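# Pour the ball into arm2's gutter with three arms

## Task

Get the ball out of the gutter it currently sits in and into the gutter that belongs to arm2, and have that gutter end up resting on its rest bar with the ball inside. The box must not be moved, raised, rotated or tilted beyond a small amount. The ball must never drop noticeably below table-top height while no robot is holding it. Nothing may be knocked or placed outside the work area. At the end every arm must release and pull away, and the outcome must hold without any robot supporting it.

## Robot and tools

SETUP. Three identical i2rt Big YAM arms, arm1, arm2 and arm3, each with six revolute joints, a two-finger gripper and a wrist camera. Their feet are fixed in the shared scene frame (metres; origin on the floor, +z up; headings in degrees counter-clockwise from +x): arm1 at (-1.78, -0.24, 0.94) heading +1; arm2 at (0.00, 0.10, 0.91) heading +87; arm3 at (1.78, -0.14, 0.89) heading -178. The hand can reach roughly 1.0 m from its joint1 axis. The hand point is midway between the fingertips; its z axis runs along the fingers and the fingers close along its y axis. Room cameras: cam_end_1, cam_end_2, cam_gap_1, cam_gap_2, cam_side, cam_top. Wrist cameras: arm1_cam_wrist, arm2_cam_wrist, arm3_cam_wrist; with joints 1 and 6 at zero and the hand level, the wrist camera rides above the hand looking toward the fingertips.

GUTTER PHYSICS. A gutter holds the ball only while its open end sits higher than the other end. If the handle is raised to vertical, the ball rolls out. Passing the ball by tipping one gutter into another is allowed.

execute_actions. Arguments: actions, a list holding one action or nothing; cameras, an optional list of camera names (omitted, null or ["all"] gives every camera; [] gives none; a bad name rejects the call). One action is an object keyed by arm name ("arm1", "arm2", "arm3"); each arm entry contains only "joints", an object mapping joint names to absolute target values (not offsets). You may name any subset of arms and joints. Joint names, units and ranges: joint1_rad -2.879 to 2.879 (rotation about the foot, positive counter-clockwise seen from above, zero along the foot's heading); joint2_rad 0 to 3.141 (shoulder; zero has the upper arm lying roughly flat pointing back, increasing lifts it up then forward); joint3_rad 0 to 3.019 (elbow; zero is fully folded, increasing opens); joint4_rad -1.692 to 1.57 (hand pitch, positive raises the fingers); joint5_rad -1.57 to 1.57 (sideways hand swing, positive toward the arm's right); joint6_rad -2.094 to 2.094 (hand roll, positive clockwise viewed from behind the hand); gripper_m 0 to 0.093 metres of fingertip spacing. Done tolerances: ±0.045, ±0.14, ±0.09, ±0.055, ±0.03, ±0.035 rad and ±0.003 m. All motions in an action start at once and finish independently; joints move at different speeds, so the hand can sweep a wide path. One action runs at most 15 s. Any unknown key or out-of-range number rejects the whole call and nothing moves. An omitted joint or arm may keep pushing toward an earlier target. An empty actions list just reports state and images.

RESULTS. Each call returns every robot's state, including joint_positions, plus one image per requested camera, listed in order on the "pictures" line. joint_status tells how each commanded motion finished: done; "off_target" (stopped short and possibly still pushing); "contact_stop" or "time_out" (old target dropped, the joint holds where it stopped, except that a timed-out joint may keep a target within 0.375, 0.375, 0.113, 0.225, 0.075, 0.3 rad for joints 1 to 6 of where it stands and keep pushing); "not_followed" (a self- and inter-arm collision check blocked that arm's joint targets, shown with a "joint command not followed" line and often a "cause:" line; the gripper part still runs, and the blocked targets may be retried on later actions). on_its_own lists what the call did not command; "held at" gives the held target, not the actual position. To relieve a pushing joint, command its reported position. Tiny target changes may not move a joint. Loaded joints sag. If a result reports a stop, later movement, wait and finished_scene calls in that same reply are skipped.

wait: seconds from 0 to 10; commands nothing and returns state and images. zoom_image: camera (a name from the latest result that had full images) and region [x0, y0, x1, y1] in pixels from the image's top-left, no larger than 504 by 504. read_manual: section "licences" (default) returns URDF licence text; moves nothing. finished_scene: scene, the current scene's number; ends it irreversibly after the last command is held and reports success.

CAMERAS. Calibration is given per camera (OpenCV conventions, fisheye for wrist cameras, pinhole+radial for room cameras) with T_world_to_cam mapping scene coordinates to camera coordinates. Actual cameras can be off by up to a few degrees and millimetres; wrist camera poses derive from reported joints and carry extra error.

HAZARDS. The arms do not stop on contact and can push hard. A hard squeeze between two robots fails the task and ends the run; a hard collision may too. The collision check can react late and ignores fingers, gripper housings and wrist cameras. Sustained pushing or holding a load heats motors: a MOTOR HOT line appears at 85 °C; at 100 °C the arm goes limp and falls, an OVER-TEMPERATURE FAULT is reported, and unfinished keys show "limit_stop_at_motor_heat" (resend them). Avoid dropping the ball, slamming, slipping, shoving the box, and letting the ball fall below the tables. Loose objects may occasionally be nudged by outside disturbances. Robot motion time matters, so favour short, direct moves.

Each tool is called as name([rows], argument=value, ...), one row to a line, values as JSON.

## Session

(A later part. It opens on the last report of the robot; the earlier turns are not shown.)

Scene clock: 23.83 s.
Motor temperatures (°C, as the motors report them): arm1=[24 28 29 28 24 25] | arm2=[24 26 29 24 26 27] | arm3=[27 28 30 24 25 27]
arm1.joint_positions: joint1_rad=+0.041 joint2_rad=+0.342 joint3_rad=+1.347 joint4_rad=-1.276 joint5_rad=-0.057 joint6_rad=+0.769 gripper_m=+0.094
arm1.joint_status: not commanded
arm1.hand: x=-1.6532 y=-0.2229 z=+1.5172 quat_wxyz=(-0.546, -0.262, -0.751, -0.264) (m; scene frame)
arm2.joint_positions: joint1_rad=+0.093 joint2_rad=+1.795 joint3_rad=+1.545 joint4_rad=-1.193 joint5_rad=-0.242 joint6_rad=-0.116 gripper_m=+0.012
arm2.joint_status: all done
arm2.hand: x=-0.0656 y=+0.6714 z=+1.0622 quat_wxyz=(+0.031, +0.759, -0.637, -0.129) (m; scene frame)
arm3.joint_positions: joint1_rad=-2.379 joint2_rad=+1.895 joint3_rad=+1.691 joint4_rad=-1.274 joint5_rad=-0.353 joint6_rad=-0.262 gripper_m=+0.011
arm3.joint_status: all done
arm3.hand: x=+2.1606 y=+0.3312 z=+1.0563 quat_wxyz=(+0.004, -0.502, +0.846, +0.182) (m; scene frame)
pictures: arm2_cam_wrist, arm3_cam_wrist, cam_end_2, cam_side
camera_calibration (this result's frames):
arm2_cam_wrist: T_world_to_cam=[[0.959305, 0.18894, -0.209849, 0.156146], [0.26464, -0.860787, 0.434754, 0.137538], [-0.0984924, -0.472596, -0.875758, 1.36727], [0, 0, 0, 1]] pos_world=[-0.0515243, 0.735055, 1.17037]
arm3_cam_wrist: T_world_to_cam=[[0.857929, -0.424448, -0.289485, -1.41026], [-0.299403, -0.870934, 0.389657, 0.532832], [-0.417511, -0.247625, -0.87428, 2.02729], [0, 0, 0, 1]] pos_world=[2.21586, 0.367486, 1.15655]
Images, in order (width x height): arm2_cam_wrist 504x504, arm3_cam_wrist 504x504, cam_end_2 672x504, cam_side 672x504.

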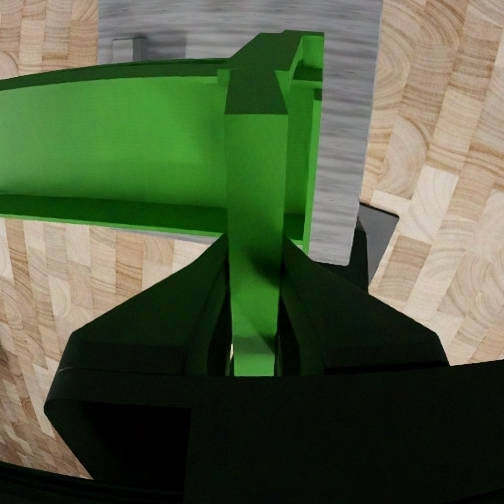

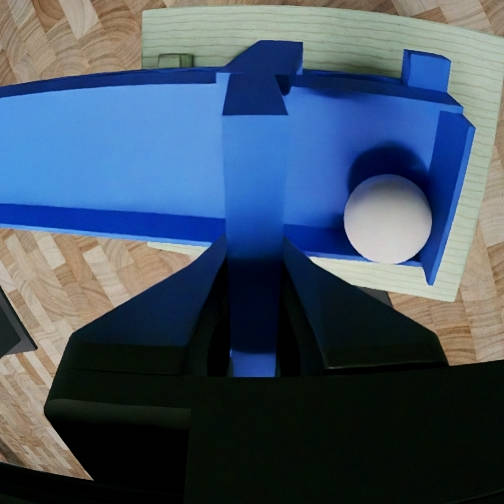

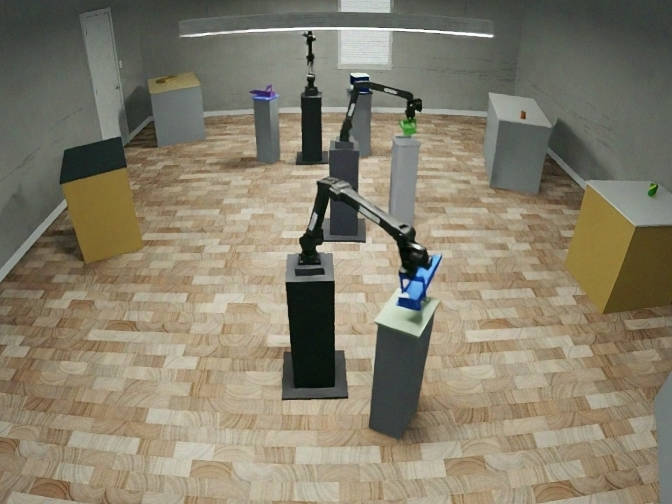

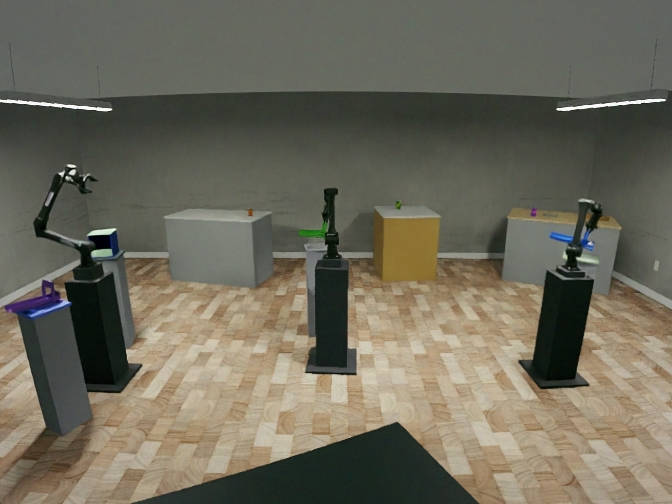

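execute_actions([
  {"arm2": {"joints": {"joint1_rad": -1.0, "joint3_rad": 1.65, "joint4_rad": -1.1, "joint5_rad": 0.0, "joint6_rad": 1.571}}, "arm3": {"joints": {"joint1_rad": -1.7, "joint2_rad": 1.80, "joint4_rad": -1.16, "joint5_rad": -0.42, "joint6_rad": 0.6}}},
], cameras=["arm2_cam_wrist", "arm3_cam_wrist", "cam_end_2", "cam_side"])

Scene clock: 29.67 s.
Motor temperatures (°C, as the motors report them): arm1=[24 28 29 28 24 25] | arm2=[24 26 30 24 26 27] | arm3=[27 29 31 24 26 27]
arm1.joint_positions: joint1_rad=+0.041 joint2_rad=+0.342 joint3_rad=+1.347 joint4_rad=-1.276 joint5_rad=-0.057 joint6_rad=+0.769 gripper_m=+0.094
arm1.joint_status: not commanded
arm1.hand: x=-1.6532 y=-0.2229 z=+1.5172 quat_wxyz=(-0.546, -0.262, -0.751, -0.264) (m; scene frame)
arm2.joint_positions: joint1_rad=-1.013 joint2_rad=+1.804 joint3_rad=+1.594 joint4_rad=-1.106 joint5_rad=+0.004 joint6_rad=+1.558 gripper_m=+0.012
arm2.joint_status: all done
arm2.hand: x=+0.5334 y=+0.3952 z=+1.0815 quat_wxyz=(-0.070, -0.498, -0.857, -0.112) (m; scene frame)
arm3.joint_positions: joint1_rad=-1.706 joint2_rad=+1.805 joint3_rad=+1.691 joint4_rad=-1.164 joint5_rad=-0.413 joint6_rad=+0.581 gripper_m=+0.011
arm3.joint_status: all done
arm3.hand: x=+1.7760 y=+0.4868 z=+1.1154 quat_wxyz=(-0.093, -0.442, +0.862, +0.228) (m; scene frame)
pictures: arm2_cam_wrist, arm3_cam_wrist, cam_end_2, cam_side
camera_calibration (this result's frames):
arm2_cam_wrist: T_world_to_cam=[[-0.836584, -0.481694, -0.260955, 0.916039], [-0.538212, 0.633752, 0.555595, -0.560185], [-0.102247, 0.605251, -0.78944, 0.795226], [0, 0, 0, 1]] pos_world=[0.546154, 0.314957, 1.17806]
arm3_cam_wrist: T_world_to_cam=[[0.731784, -0.498901, -0.464317, -0.541865], [-0.267711, -0.836939, 0.477352, 0.359494], [-0.626756, -0.225015, -0.74602, 2.17444], [0, 0, 0, 1]] pos_world=[1.85561, 0.519821, 1.19898]
Images, in order (width x height): arm2_cam_wrist 504x504, arm3_cam_wrist 504x504, cam_end_2 672x504, cam_side 672x504.

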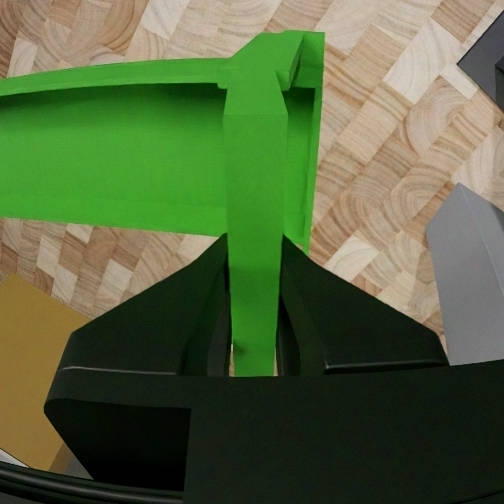

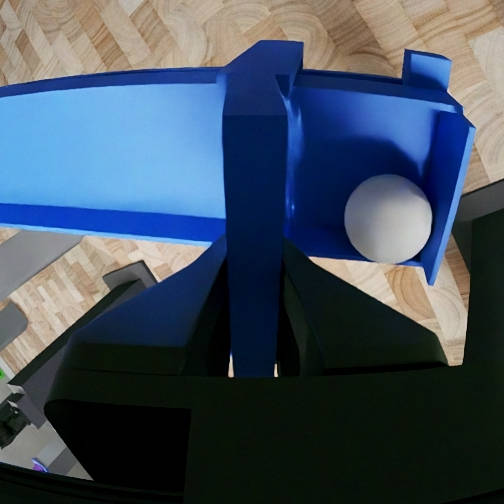

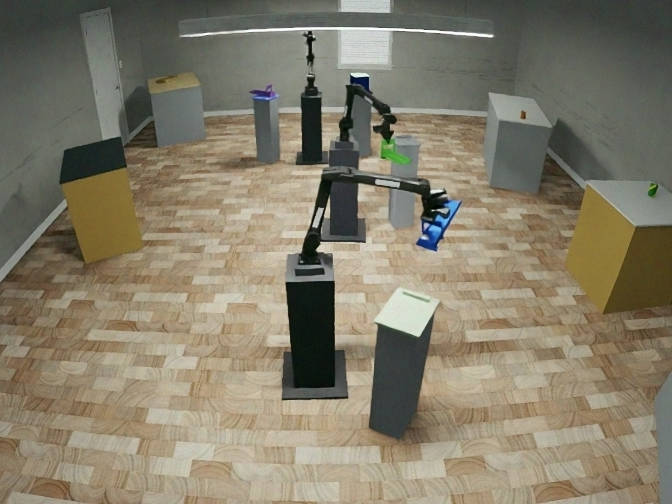

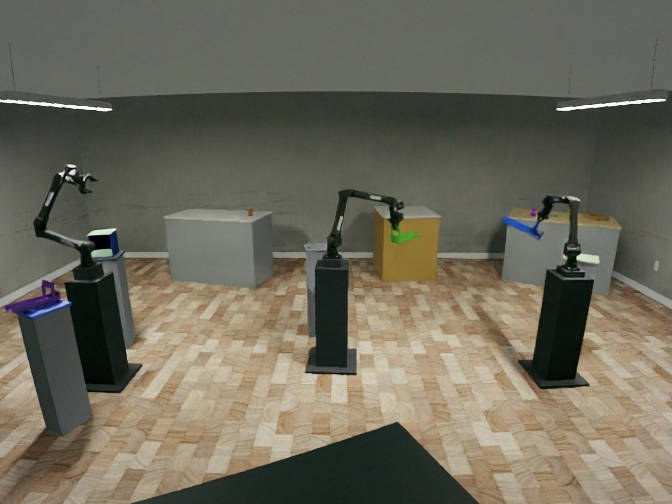

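execute_actions([
  {"arm2": {"joints": {"joint1_rad": -1.64, "joint2_rad": 2.037, "joint3_rad": 1.835, "joint4_rad": -0.99, "joint5_rad": 0.0, "joint6_rad": 1.585}}, "arm3": {"joints": {"joint1_rad": -0.155, "joint4_rad": -0.95, "joint5_rad": -0.2, "joint6_rad": 1.59}}},
], cameras=["arm3_cam_wrist", "cam_gap_2", "cam_side"])

Scene clock: 32.23 s.
Motor temperatures (°C, as the motors report them): arm1=[24 28 29 28 24 25] | arm2=[24 27 30 24 26 27] | arm3=[27 29 31 24 26 27]
arm1.joint_positions: joint1_rad=+0.041 joint2_rad=+0.342 joint3_rad=+1.347 joint4_rad=-1.276 joint5_rad=-0.057 joint6_rad=+0.769 gripper_m=+0.094
arm1.joint_status: not commanded
arm1.hand: x=-1.6532 y=-0.2229 z=+1.5172 quat_wxyz=(-0.546, -0.262, -0.751, -0.264) (m; scene frame)
arm2.joint_positions: joint1_rad=-1.628 joint2_rad=+2.067 joint3_rad=+1.786 joint4_rad=-0.998 joint5_rad=+0.001 joint6_rad=+1.576 gripper_m=+0.012
arm2.joint_status: all done
arm2.hand: x=+0.6943 y=+0.0239 z=+1.0048 quat_wxyz=(-0.109, -0.738, -0.658, -0.102) (m; scene frame)
arm3.joint_positions: joint1_rad=-0.152 joint2_rad=+1.821 joint3_rad=+1.691 joint4_rad=-0.954 joint5_rad=-0.199 joint6_rad=+1.573 gripper_m=+0.011
arm3.joint_status: all done
arm3.hand: x=+1.1053 y=-0.0892 z=+1.1042 quat_wxyz=(-0.226, -0.658, +0.709, +0.115) (m; scene frame)
pictures: arm3_cam_wrist, cam_gap_2, cam_side
camera_calibration (this result's frames):
arm3_cam_wrist: T_world_to_cam=[[0.887427, -0.0944284, -0.451173, -0.494097], [0.250248, -0.723292, 0.643603, -1.04268], [-0.387104, -0.684055, -0.618239, 1.16922], [0, 0, 0, 1]] pos_world=[1.15201, -0.00100611, 1.17101]
Images, in order (width x height): arm3_cam_wrist 504x504, cam_gap_2 672x504, cam_side 672x504.

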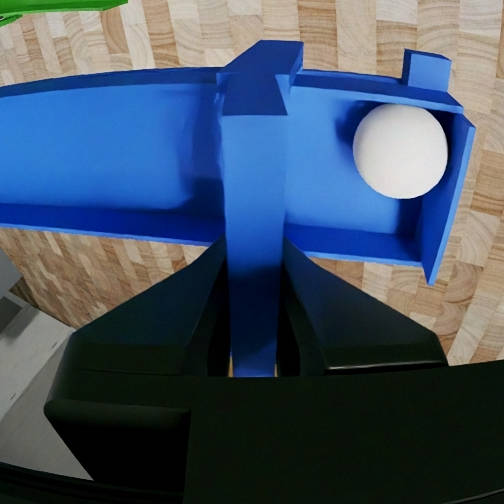

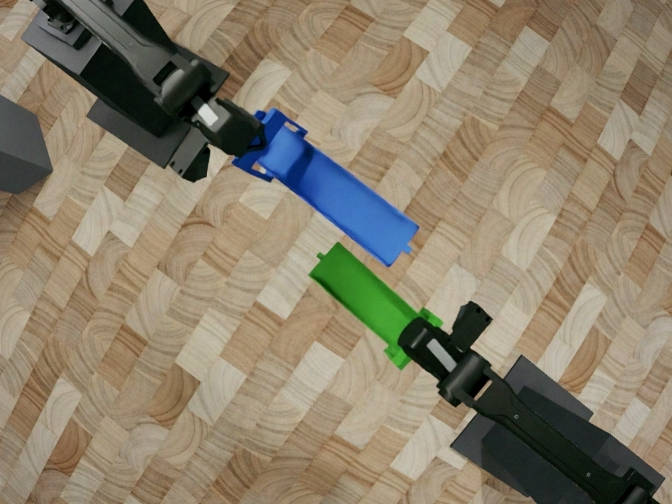

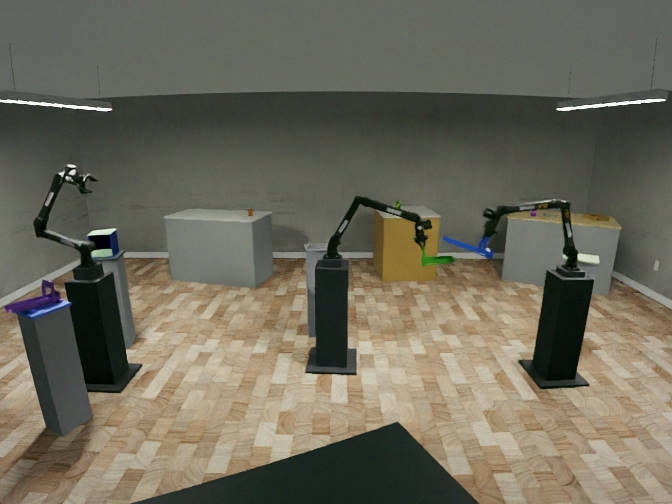

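zoom_image(camera="cam_side", region=[400, 195, 520, 285])

Region (400, 195, 520, 285) of cam_side's 672x504 image, scaled by 4.200, with more detail than that image has; it fills the top 378 rows of this view, and the rest is white.

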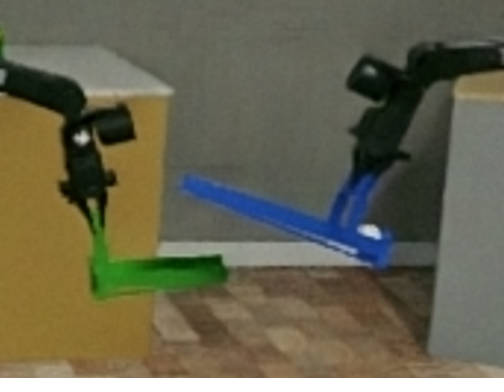

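execute_actions([
  {"arm2": {"joints": {"joint1_rad": -1.668, "joint2_rad": 2.0, "joint4_rad": -0.92}}, "arm3": {"joints": {"joint2_rad": 1.85, "joint3_rad": 1.985, "joint4_rad": -1.17, "joint5_rad": 0.0}}},
], cameras=["arm3_cam_wrist", "cam_gap_2", "cam_side"])

zoom_image(camera="cam_side", region=[400, 185, 520, 285])

Scene clock: 34.90 s.
Motor temperatures (°C, as the motors report them): arm1=[24 28 29 28 24 25] | arm2=[24 27 31 24 26 27] | arm3=[27 29 32 24 26 27]
arm1.joint_positions: joint1_rad=+0.041 joint2_rad=+0.342 joint3_rad=+1.347 joint4_rad=-1.276 joint5_rad=-0.057 joint6_rad=+0.769 gripper_m=+0.094
arm1.joint_status: not commanded
arm1.hand: x=-1.6532 y=-0.2229 z=+1.5172 quat_wxyz=(-0.546, -0.262, -0.751, -0.264) (m; scene frame)
arm2.joint_positions: joint1_rad=-1.661 joint2_rad=+2.027 joint3_rad=+1.786 joint4_rad=-0.944 joint5_rad=+0.001 joint6_rad=+1.576 gripper_m=+0.012
arm2.joint_status: all done
arm2.hand: x=+0.7044 y=-0.0012 z=+1.0371 quat_wxyz=(-0.146, -0.743, -0.640, -0.131) (m; scene frame)
arm3.joint_positions: joint1_rad=-0.152 joint2_rad=+1.852 joint3_rad=+1.939 joint4_rad=-1.171 joint5_rad=-0.002 joint6_rad=+1.575 gripper_m=+0.011
arm3.joint_status: all done
arm3.hand: x=+1.0947 y=-0.0544 z=+1.1786 quat_wxyz=(-0.155, -0.643, +0.729, +0.179) (m; scene frame)
pictures: arm3_cam_wrist, cam_gap_2, cam_side
camera_calibration (this result's frames):
arm3_cam_wrist: T_world_to_cam=[[0.888219, -0.0990748, -0.448611, -0.451942], [0.165226, -0.842249, 0.513145, -0.822428], [-0.428682, -0.529907, -0.731731, 1.42254], [0, 0, 0, 1]] pos_world=[1.14713, 0.0163507, 1.2602]
Images, in order (width x height): arm3_cam_wrist 504x504, cam_gap_2 672x504, cam_side 672x504.

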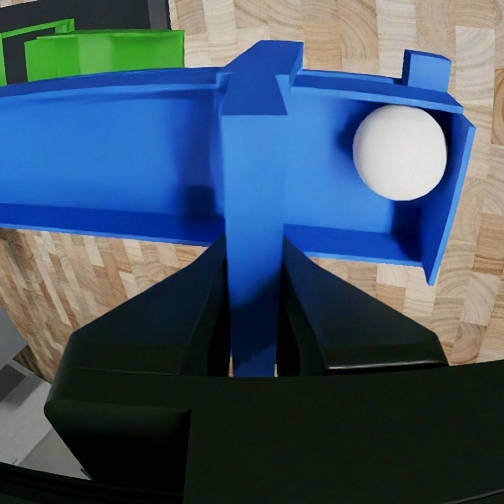

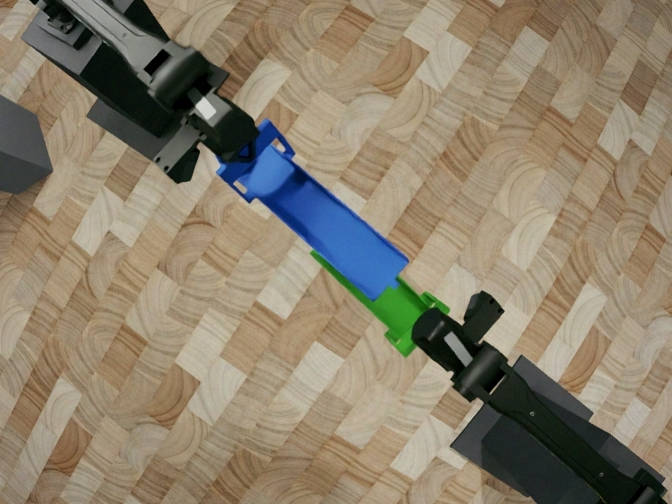

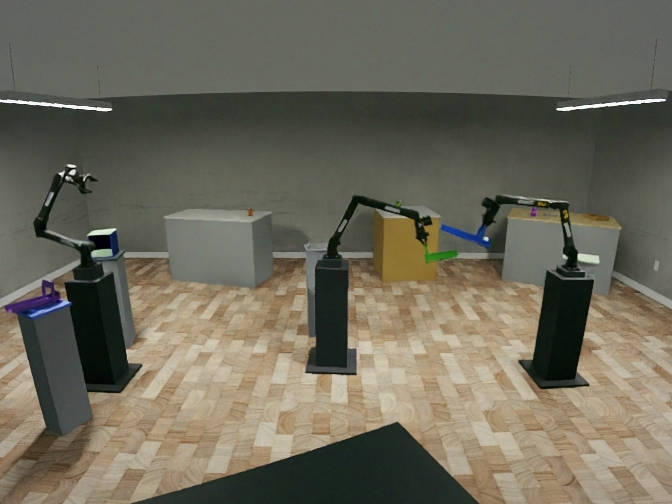

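Region (400, 185, 520, 285) of cam_side's 672x504 image, scaled by 4.200, with more detail than that image has.

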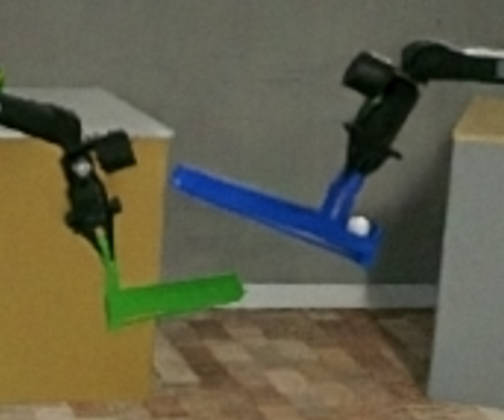

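execute_actions([
  {"arm3": {"joints": {"joint4_rad": -1.35, "joint5_rad": 0.04}}},
], cameras=["arm3_cam_wrist", "cam_gap_2", "cam_side"])

zoom_image(camera="cam_side", region=[400, 185, 520, 285])

zoom_image(camera="cam_gap_2", region=[230, 150, 470, 370])

Scene clock: 36.47 s.
Motor temperatures (°C, as the motors report them): arm1=[24 28 29 28 24 25] | arm2=[24 27 31 24 26 27] | arm3=[27 29 32 24 26 27]
arm1.joint_positions: joint1_rad=+0.041 joint2_rad=+0.342 joint3_rad=+1.347 joint4_rad=-1.276 joint5_rad=-0.057 joint6_rad=+0.769 gripper_m=+0.094
arm1.joint_status: not commanded
arm1.hand: x=-1.6532 y=-0.2229 z=+1.5172 quat_wxyz=(-0.546, -0.262, -0.751, -0.264) (m; scene frame)
arm2.joint_positions: joint1_rad=-1.661 joint2_rad=+2.027 joint3_rad=+1.786 joint4_rad=-0.944 joint5_rad=+0.001 joint6_rad=+1.576 gripper_m=+0.012
arm2.joint_status: not commanded
arm2.hand: x=+0.7044 y=-0.0012 z=+1.0371 quat_wxyz=(-0.146, -0.743, -0.640, -0.131) (m; scene frame)
arm3.joint_positions: joint1_rad=-0.152 joint2_rad=+1.852 joint3_rad=+1.939 joint4_rad=-1.349 joint5_rad=+0.038 joint6_rad=+1.575 gripper_m=+0.011
arm3.joint_status: all done
arm3.hand: x=+1.1356 y=-0.0524 z=+1.1623 quat_wxyz=(-0.083, -0.651, +0.744, +0.127) (m; scene frame)
pictures: arm3_cam_wrist, cam_gap_2, cam_side
camera_calibration (this result's frames):
arm3_cam_wrist: T_world_to_cam=[[0.952742, -0.108899, -0.283592, -0.760988], [0.0576035, -0.851839, 0.520626, -0.706137], [-0.298271, -0.512358, -0.80531, 1.36753], [0, 0, 0, 1]] pos_world=[1.17359, 0.0162784, 1.25311]
Images, in order (width x height): arm3_cam_wrist 504x504, cam_gap_2 672x504, cam_side 672x504.

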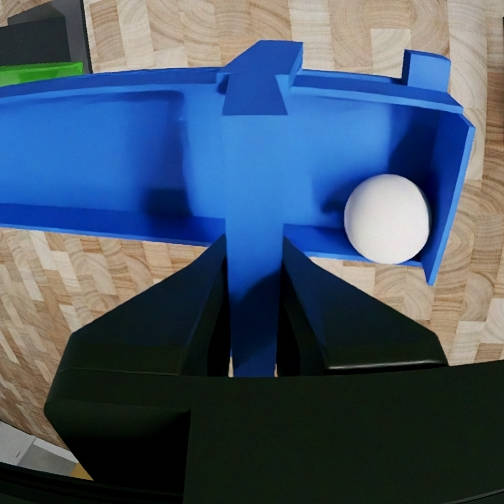

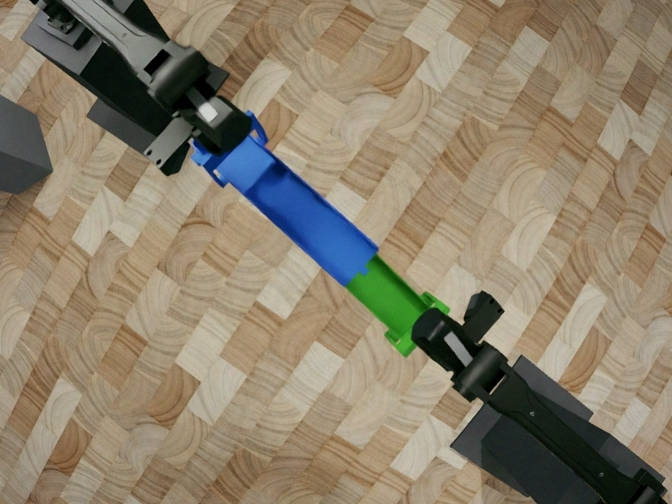

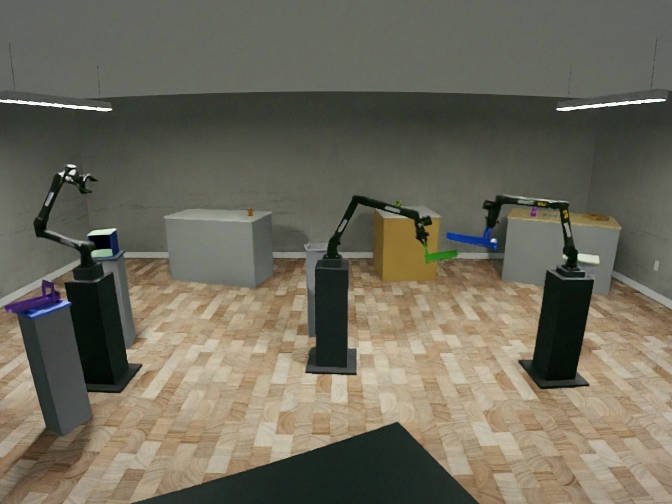

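Region (400, 185, 520, 285) of cam_side's 672x504 image, scaled by 4.200, with more detail than that image has.

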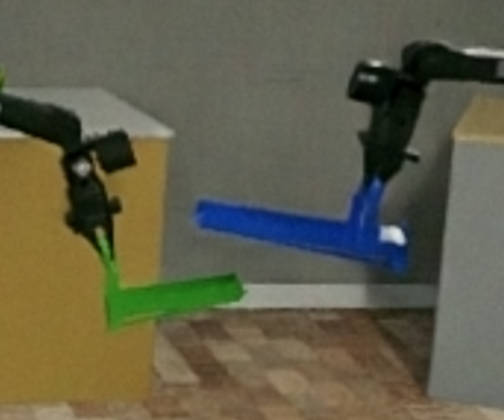

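Region (230, 150, 470, 370) of cam_gap_2's 672x504 image, scaled by 2.100, with more detail than that image has; it fills the top 462 rows of this view, and the rest is white.

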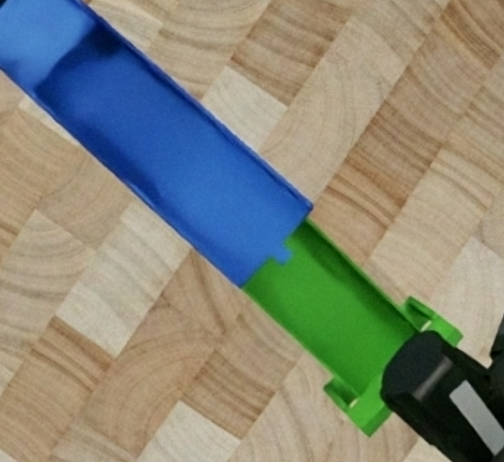

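execute_actions([
  {"arm2": {"joints": {"joint1_rad": -1.69}}, "arm3": {"joints": {"joint2_rad": 1.91, "joint4_rad": -1.31}}},
], cameras=["arm3_cam_wrist", "cam_gap_2", "cam_side"])

zoom_image(camera="cam_side", region=[410, 205, 510, 275])

zoom_image(camera="cam_gap_2", region=[230, 150, 470, 370])

Scene clock: 38.73 s.
Motor temperatures (°C, as the motors report them): arm1=[24 28 29 28 24 25] | arm2=[24 28 32 24 26 27] | arm3=[27 30 33 24 25 27]
arm1.joint_positions: joint1_rad=+0.041 joint2_rad=+0.342 joint3_rad=+1.347 joint4_rad=-1.276 joint5_rad=-0.057 joint6_rad=+0.769 gripper_m=+0.094
arm1.joint_status: not commanded
arm1.hand: x=-1.6532 y=-0.2229 z=+1.5172 quat_wxyz=(-0.546, -0.262, -0.751, -0.264) (m; scene frame)
arm2.joint_positions: joint1_rad=-1.679 joint2_rad=+2.027 joint3_rad=+1.786 joint4_rad=-0.944 joint5_rad=+0.001 joint6_rad=+1.576 gripper_m=+0.012
arm2.joint_status: all done
arm2.hand: x=+0.7025 y=-0.0136 z=+1.0370 quat_wxyz=(-0.147, -0.749, -0.633, -0.129) (m; scene frame)
arm3.joint_positions: joint1_rad=-0.152 joint2_rad=+1.923 joint3_rad=+1.939 joint4_rad=-1.327 joint5_rad=+0.038 joint6_rad=+1.575 gripper_m=+0.011
arm3.joint_status: all done
arm3.hand: x=+1.1224 y=-0.0505 z=+1.1187 quat_wxyz=(-0.066, -0.654, +0.746, +0.108) (m; scene frame)
pictures: arm3_cam_wrist, cam_gap_2, cam_side
camera_calibration (this result's frames):
arm3_cam_wrist: T_world_to_cam=[[0.96548, -0.110856, -0.235711, -0.828516], [0.0314711, -0.848644, 0.528028, -0.659806], [-0.25857, -0.517218, -0.815859, 1.29654], [0, 0, 0, 1]] pos_world=[1.15593, 0.0188056, 1.2109]
Images, in order (width x height): arm3_cam_wrist 504x504, cam_gap_2 672x504, cam_side 672x504.

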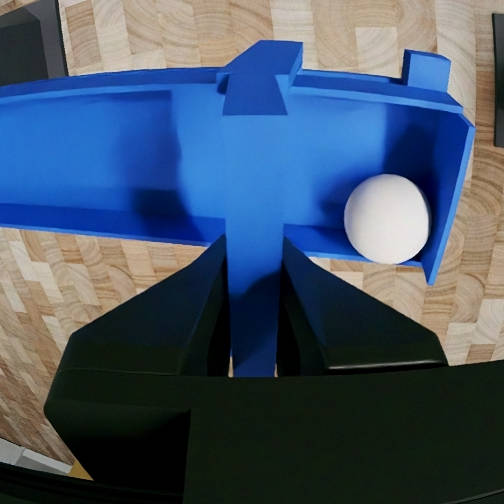

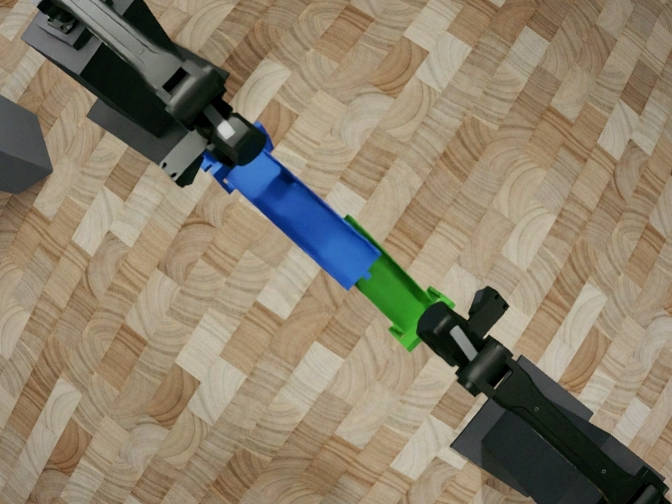

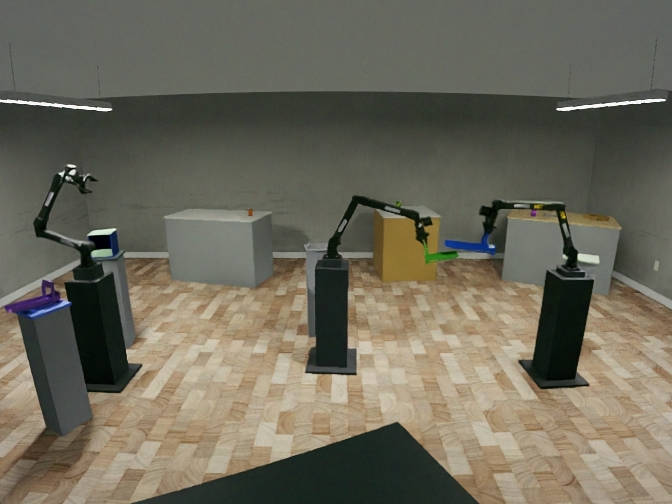

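Region (410, 205, 510, 275) of cam_side's 672x504 image, scaled by 5.040, with more detail than that image has; it fills the top 353 rows of this view, and the rest is white.

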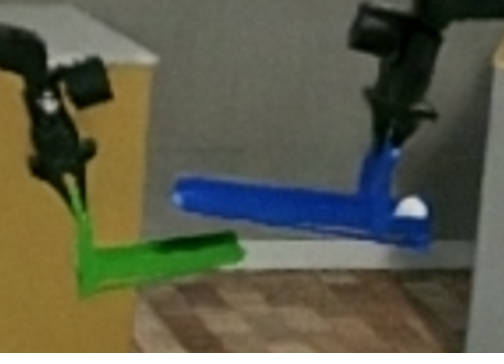

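Region (230, 150, 470, 370) of cam_gap_2's 672x504 image, scaled by 2.100, with more detail than that image has; it fills the top 462 rows of this view, and the rest is white.

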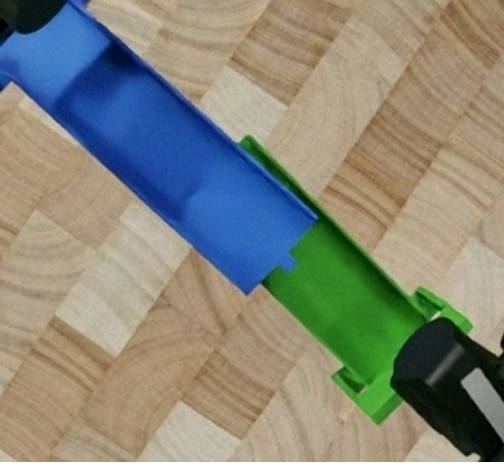

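execute_actions([
  {"arm3": {"joints": {"joint4_rad": -1.44}}},
], cameras=["arm2_cam_wrist", "arm3_cam_wrist", "cam_gap_2", "cam_side"])

zoom_image(camera="cam_side", region=[410, 205, 510, 275])

Scene clock: 39.80 s.
Motor temperatures (°C, as the motors report them): arm1=[24 28 29 28 24 25] | arm2=[24 28 32 24 26 27] | arm3=[27 30 33 24 25 27]
arm1.joint_positions: joint1_rad=+0.041 joint2_rad=+0.342 joint3_rad=+1.347 joint4_rad=-1.276 joint5_rad=-0.057 joint6_rad=+0.769 gripper_m=+0.094
arm1.joint_status: not commanded
arm1.hand: x=-1.6532 y=-0.2229 z=+1.5172 quat_wxyz=(-0.546, -0.262, -0.751, -0.264) (m; scene frame)
arm2.joint_positions: joint1_rad=-1.679 joint2_rad=+2.027 joint3_rad=+1.786 joint4_rad=-0.944 joint5_rad=+0.001 joint6_rad=+1.576 gripper_m=+0.012
arm2.joint_status: not commanded
arm2.hand: x=+0.7025 y=-0.0136 z=+1.0370 quat_wxyz=(-0.147, -0.749, -0.633, -0.129) (m; scene frame)
arm3.joint_positions: joint1_rad=-0.152 joint2_rad=+1.923 joint3_rad=+1.939 joint4_rad=-1.436 joint5_rad=+0.038 joint6_rad=+1.575 gripper_m=+0.011
arm3.joint_status: all done
arm3.hand: x=+1.1483 y=-0.0536 z=+1.1135 quat_wxyz=(-0.030, -0.658, +0.749, +0.068) (m; scene frame)
pictures: arm2_cam_wrist, arm3_cam_wrist, cam_gap_2, cam_side
camera_calibration (this result's frames):
arm2_cam_wrist: T_world_to_cam=[[-0.911224, 0.151302, -0.383117, 1.03672], [-0.090077, 0.83439, 0.543764, -0.485249], [0.401941, 0.530001, -0.746687, 0.625313], [0, 0, 0, 1]] pos_world=[0.649637, -0.0833873, 1.12796]
arm3_cam_wrist: T_world_to_cam=[[0.985023, -0.114115, -0.129256, -0.996263], [-0.0266794, -0.841494, 0.539607, -0.606327], [-0.170346, -0.528077, -0.831936, 1.21337], [0, 0, 0, 1]] pos_world=[1.17186, 0.0168456, 1.20785]
Images, in order (width x height): arm2_cam_wrist 504x504, arm3_cam_wrist 504x504, cam_gap_2 672x504, cam_side 672x504.

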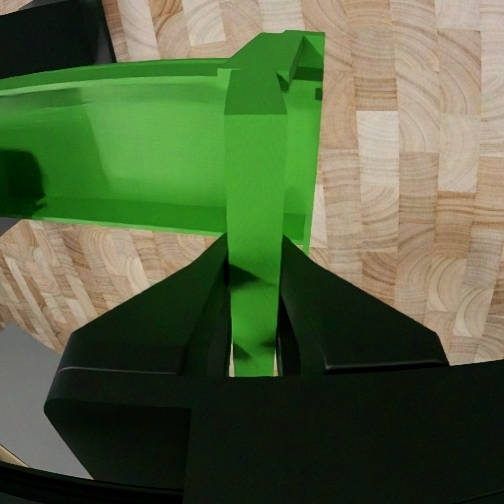

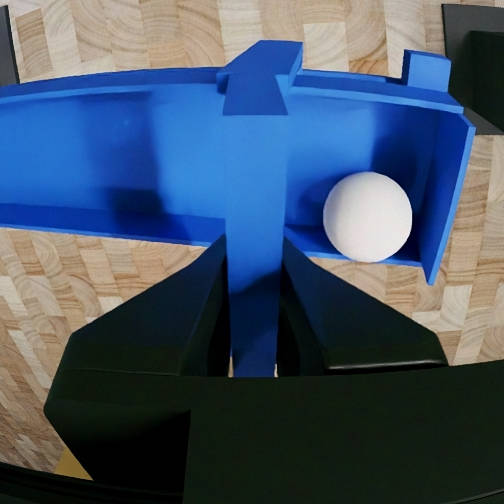

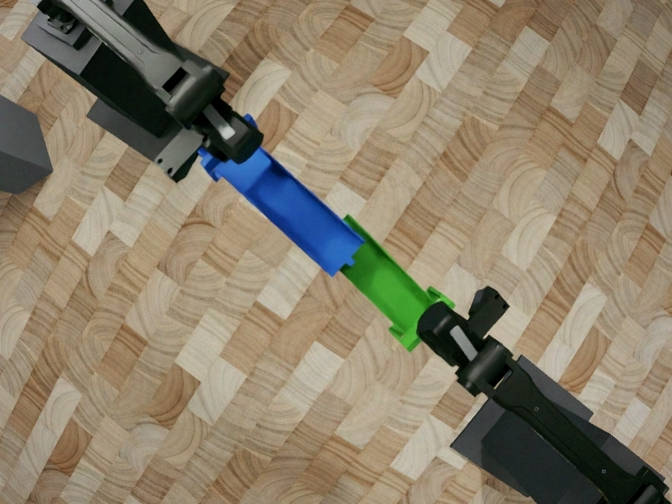

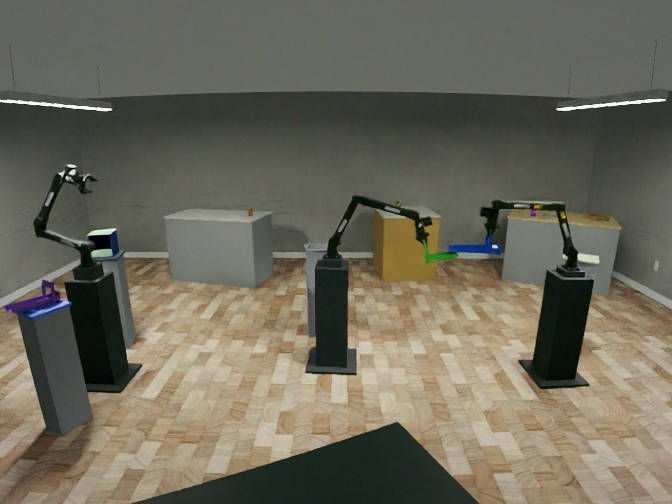

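Region (410, 205, 510, 275) of cam_side's 672x504 image, scaled by 5.040, with more detail than that image has; it fills the top 353 rows of this view, and the rest is white.

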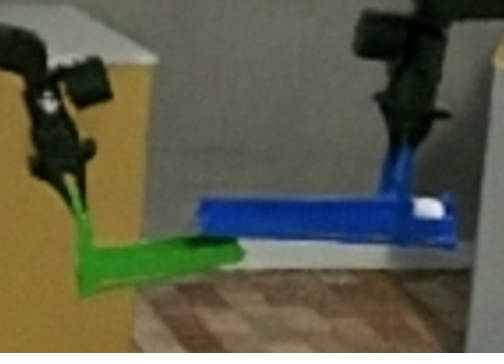

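wait(seconds=2)

Scene clock: 41.90 s.
Motor temperatures (°C, as the motors report them): arm1=[24 28 29 28 24 25] | arm2=[24 28 32 24 26 27] | arm3=[27 30 33 24 25 27]
arm1.joint_positions: joint1_rad=+0.041 joint2_rad=+0.342 joint3_rad=+1.347 joint4_rad=-1.276 joint5_rad=-0.057 joint6_rad=+0.769 gripper_m=+0.094
arm1.joint_status: not commanded
arm1.hand: x=-1.6532 y=-0.2229 z=+1.5172 quat_wxyz=(-0.546, -0.262, -0.751, -0.264) (m; scene frame)
arm2.joint_positions: joint1_rad=-1.679 joint2_rad=+2.027 joint3_rad=+1.786 joint4_rad=-0.944 joint5_rad=+0.001 joint6_rad=+1.576 gripper_m=+0.012
arm2.joint_status: not commanded
arm2.hand: x=+0.7025 y=-0.0136 z=+1.0370 quat_wxyz=(-0.147, -0.749, -0.633, -0.129) (m; scene frame)
arm3.joint_positions: joint1_rad=-0.152 joint2_rad=+1.923 joint3_rad=+1.939 joint4_rad=-1.438 joint5_rad=+0.038 joint6_rad=+1.575 gripper_m=+0.011
arm3.joint_status: all done
arm3.hand: x=+1.1489 y=-0.0537 z=+1.1135 quat_wxyz=(-0.029, -0.658, +0.750, +0.067) (m; scene frame)
wait: 2.00 s; at rest by 0.17 s
pictures: arm1_cam_wrist, arm2_cam_wrist, arm3_cam_wrist, cam_end_1, cam_end_2, cam_gap_1, cam_gap_2, cam_side, cam_top
camera_calibration (this result's frames):
arm2_cam_wrist: T_world_to_cam=[[-0.911224, 0.151302, -0.383117, 1.03672], [-0.090077, 0.83439, 0.543764, -0.485249], [0.401941, 0.530001, -0.746687, 0.625313], [0, 0, 0, 1]] pos_world=[0.649637, -0.0833873, 1.12796]
arm3_cam_wrist: T_world_to_cam=[[0.985314, -0.114556, -0.126626, -1.00021], [-0.0284315, -0.841278, 0.539855, -0.604578], [-0.168371, -0.528326, -0.832179, 1.21135], [0, 0, 0, 1]] pos_world=[1.17228, 0.0167926, 1.2078]
Images, in order (width x height): arm1_cam_wrist 504x504, arm2_cam_wrist 504x504, arm3_cam_wrist 504x504, cam_end_1 672x504, cam_end_2 672x504, cam_gap_1 672x504, cam_gap_2 672x504, cam_side 672x504, cam_top 672x504.

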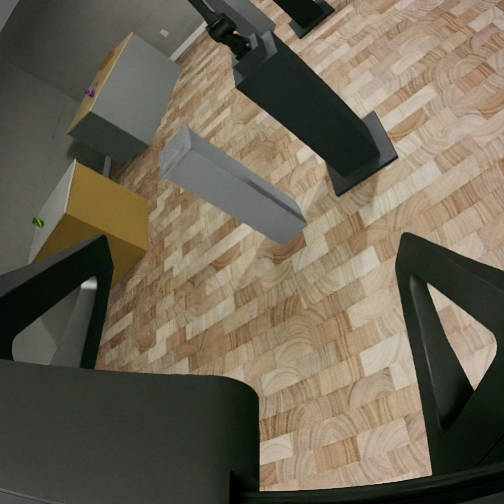

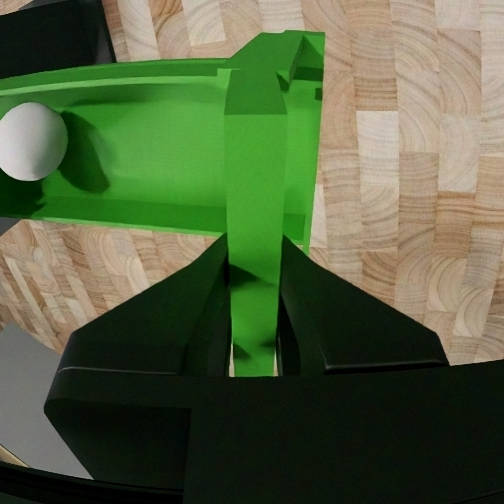

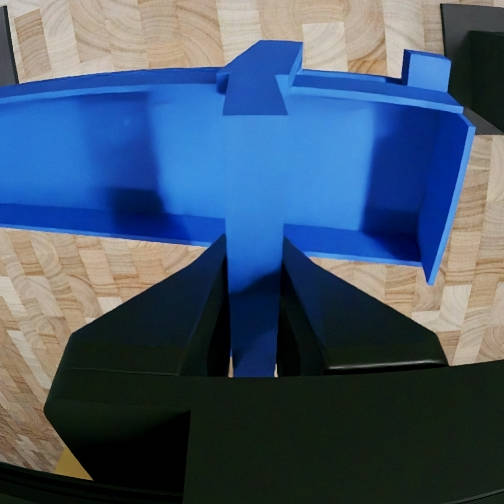

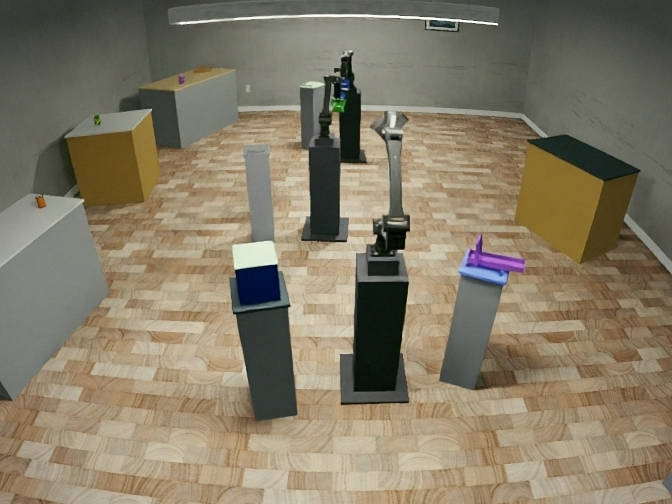

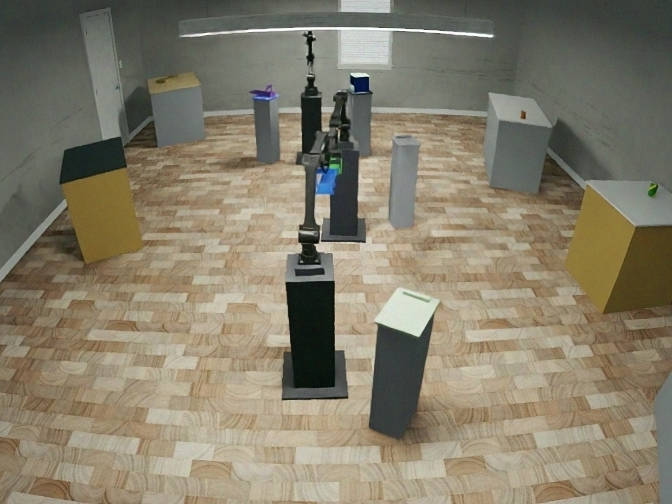

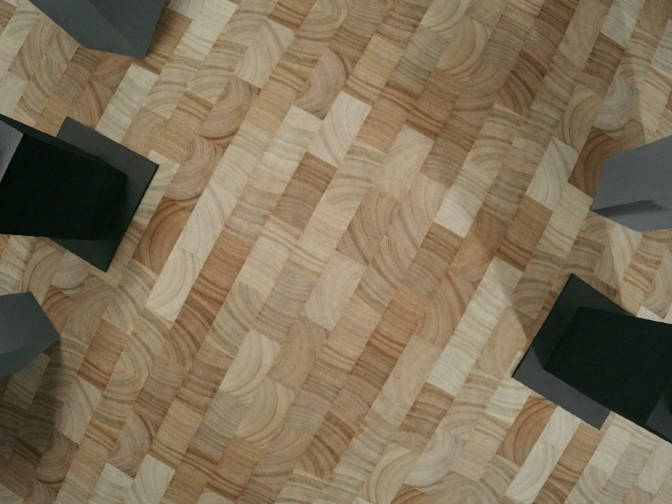

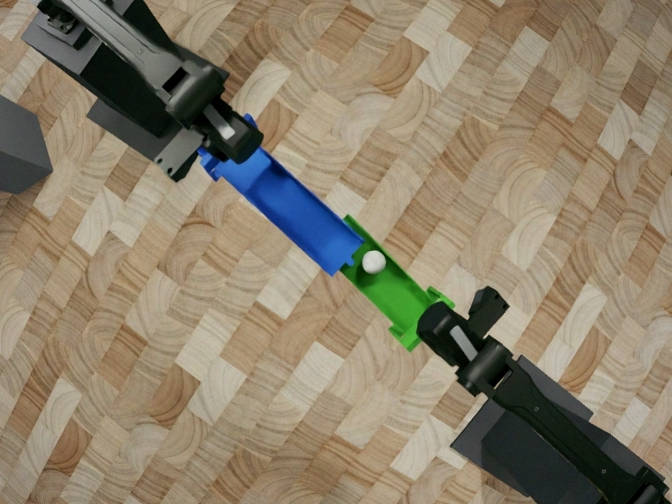

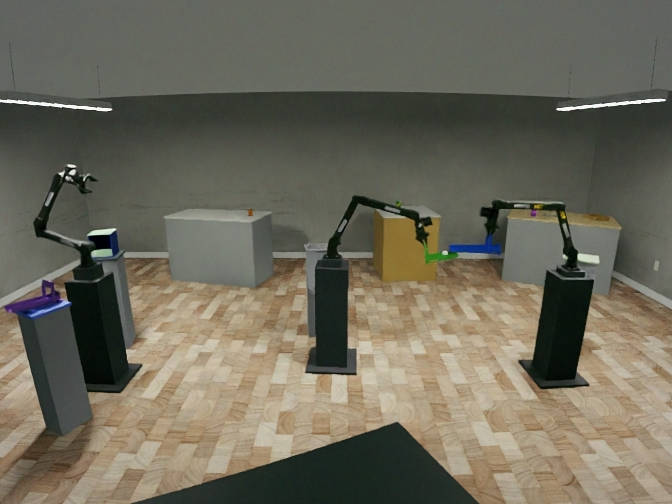

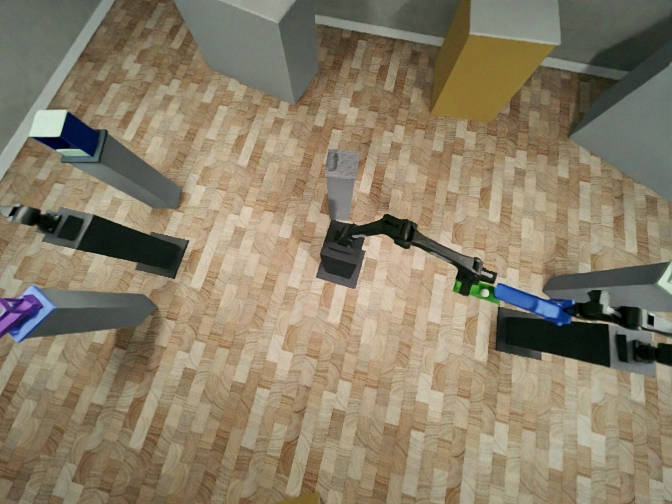

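execute_actions([
  {"arm3": {"joints": {"joint2_rad": 1.75}}},
], cameras=["arm2_cam_wrist", "cam_side"])

Scene clock: 43.50 s.
Motor temperatures (°C, as the motors report them): arm1=[24 28 29 28 24 25] | arm2=[24 28 32 24 26 27] | arm3=[27 30 33 24 25 27]
arm1.joint_positions: joint1_rad=+0.041 joint2_rad=+0.342 joint3_rad=+1.347 joint4_rad=-1.276 joint5_rad=-0.057 joint6_rad=+0.769 gripper_m=+0.094
arm1.joint_status: not commanded
arm1.hand: x=-1.6532 y=-0.2229 z=+1.5172 quat_wxyz=(-0.546, -0.262, -0.751, -0.264) (m; scene frame)
arm2.joint_positions: joint1_rad=-1.679 joint2_rad=+2.027 joint3_rad=+1.786 joint4_rad=-0.942 joint5_rad=+0.001 joint6_rad=+1.577 gripper_m=+0.012
arm2.joint_status: not commanded
arm2.hand: x=+0.7031 y=-0.0137 z=+1.0373 quat_wxyz=(-0.148, -0.749, -0.633, -0.130) (m; scene frame)
arm3.joint_positions: joint1_rad=-0.152 joint2_rad=+1.753 joint3_rad=+1.956 joint4_rad=-1.439 joint5_rad=+0.038 joint6_rad=+1.575 gripper_m=+0.011
arm3.joint_status: all done
arm3.hand: x=+1.1702 y=-0.0572 z=+1.2235 quat_wxyz=(-0.091, -0.650, +0.742, +0.136) (m; scene frame)
pictures: arm2_cam_wrist, cam_side
camera_calibration (this result's frames):
arm2_cam_wrist: T_world_to_cam=[[-0.910085, 0.151906, -0.385577, 1.03914], [-0.0909328, 0.834528, 0.54341, -0.484279], [0.404322, 0.529611, -0.745678, 0.622587], [0, 0, 0, 1]] pos_world=[0.649941, -0.0834349, 1.12808]
Images, in order (width x height): arm2_cam_wrist 504x504, cam_side 672x504.

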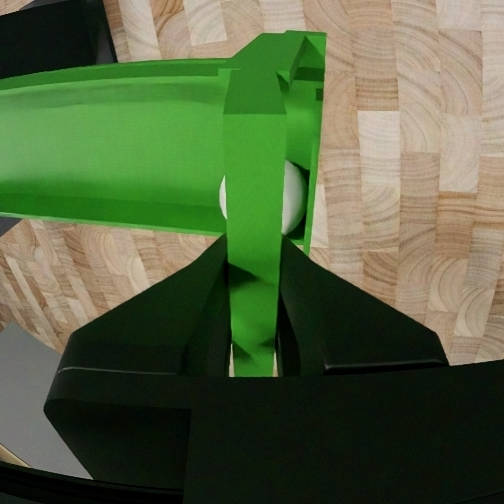

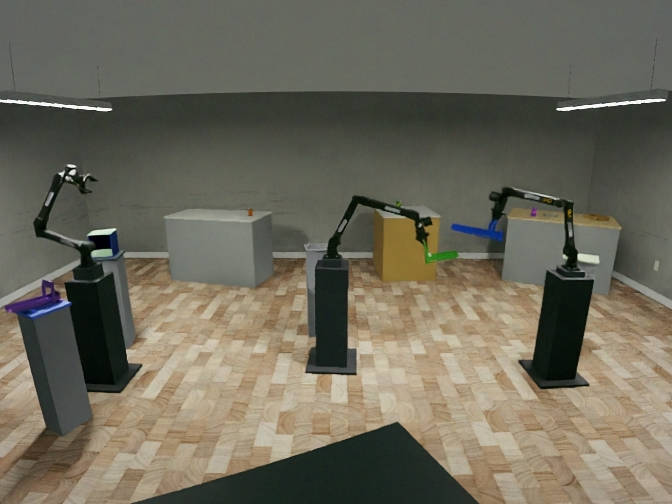

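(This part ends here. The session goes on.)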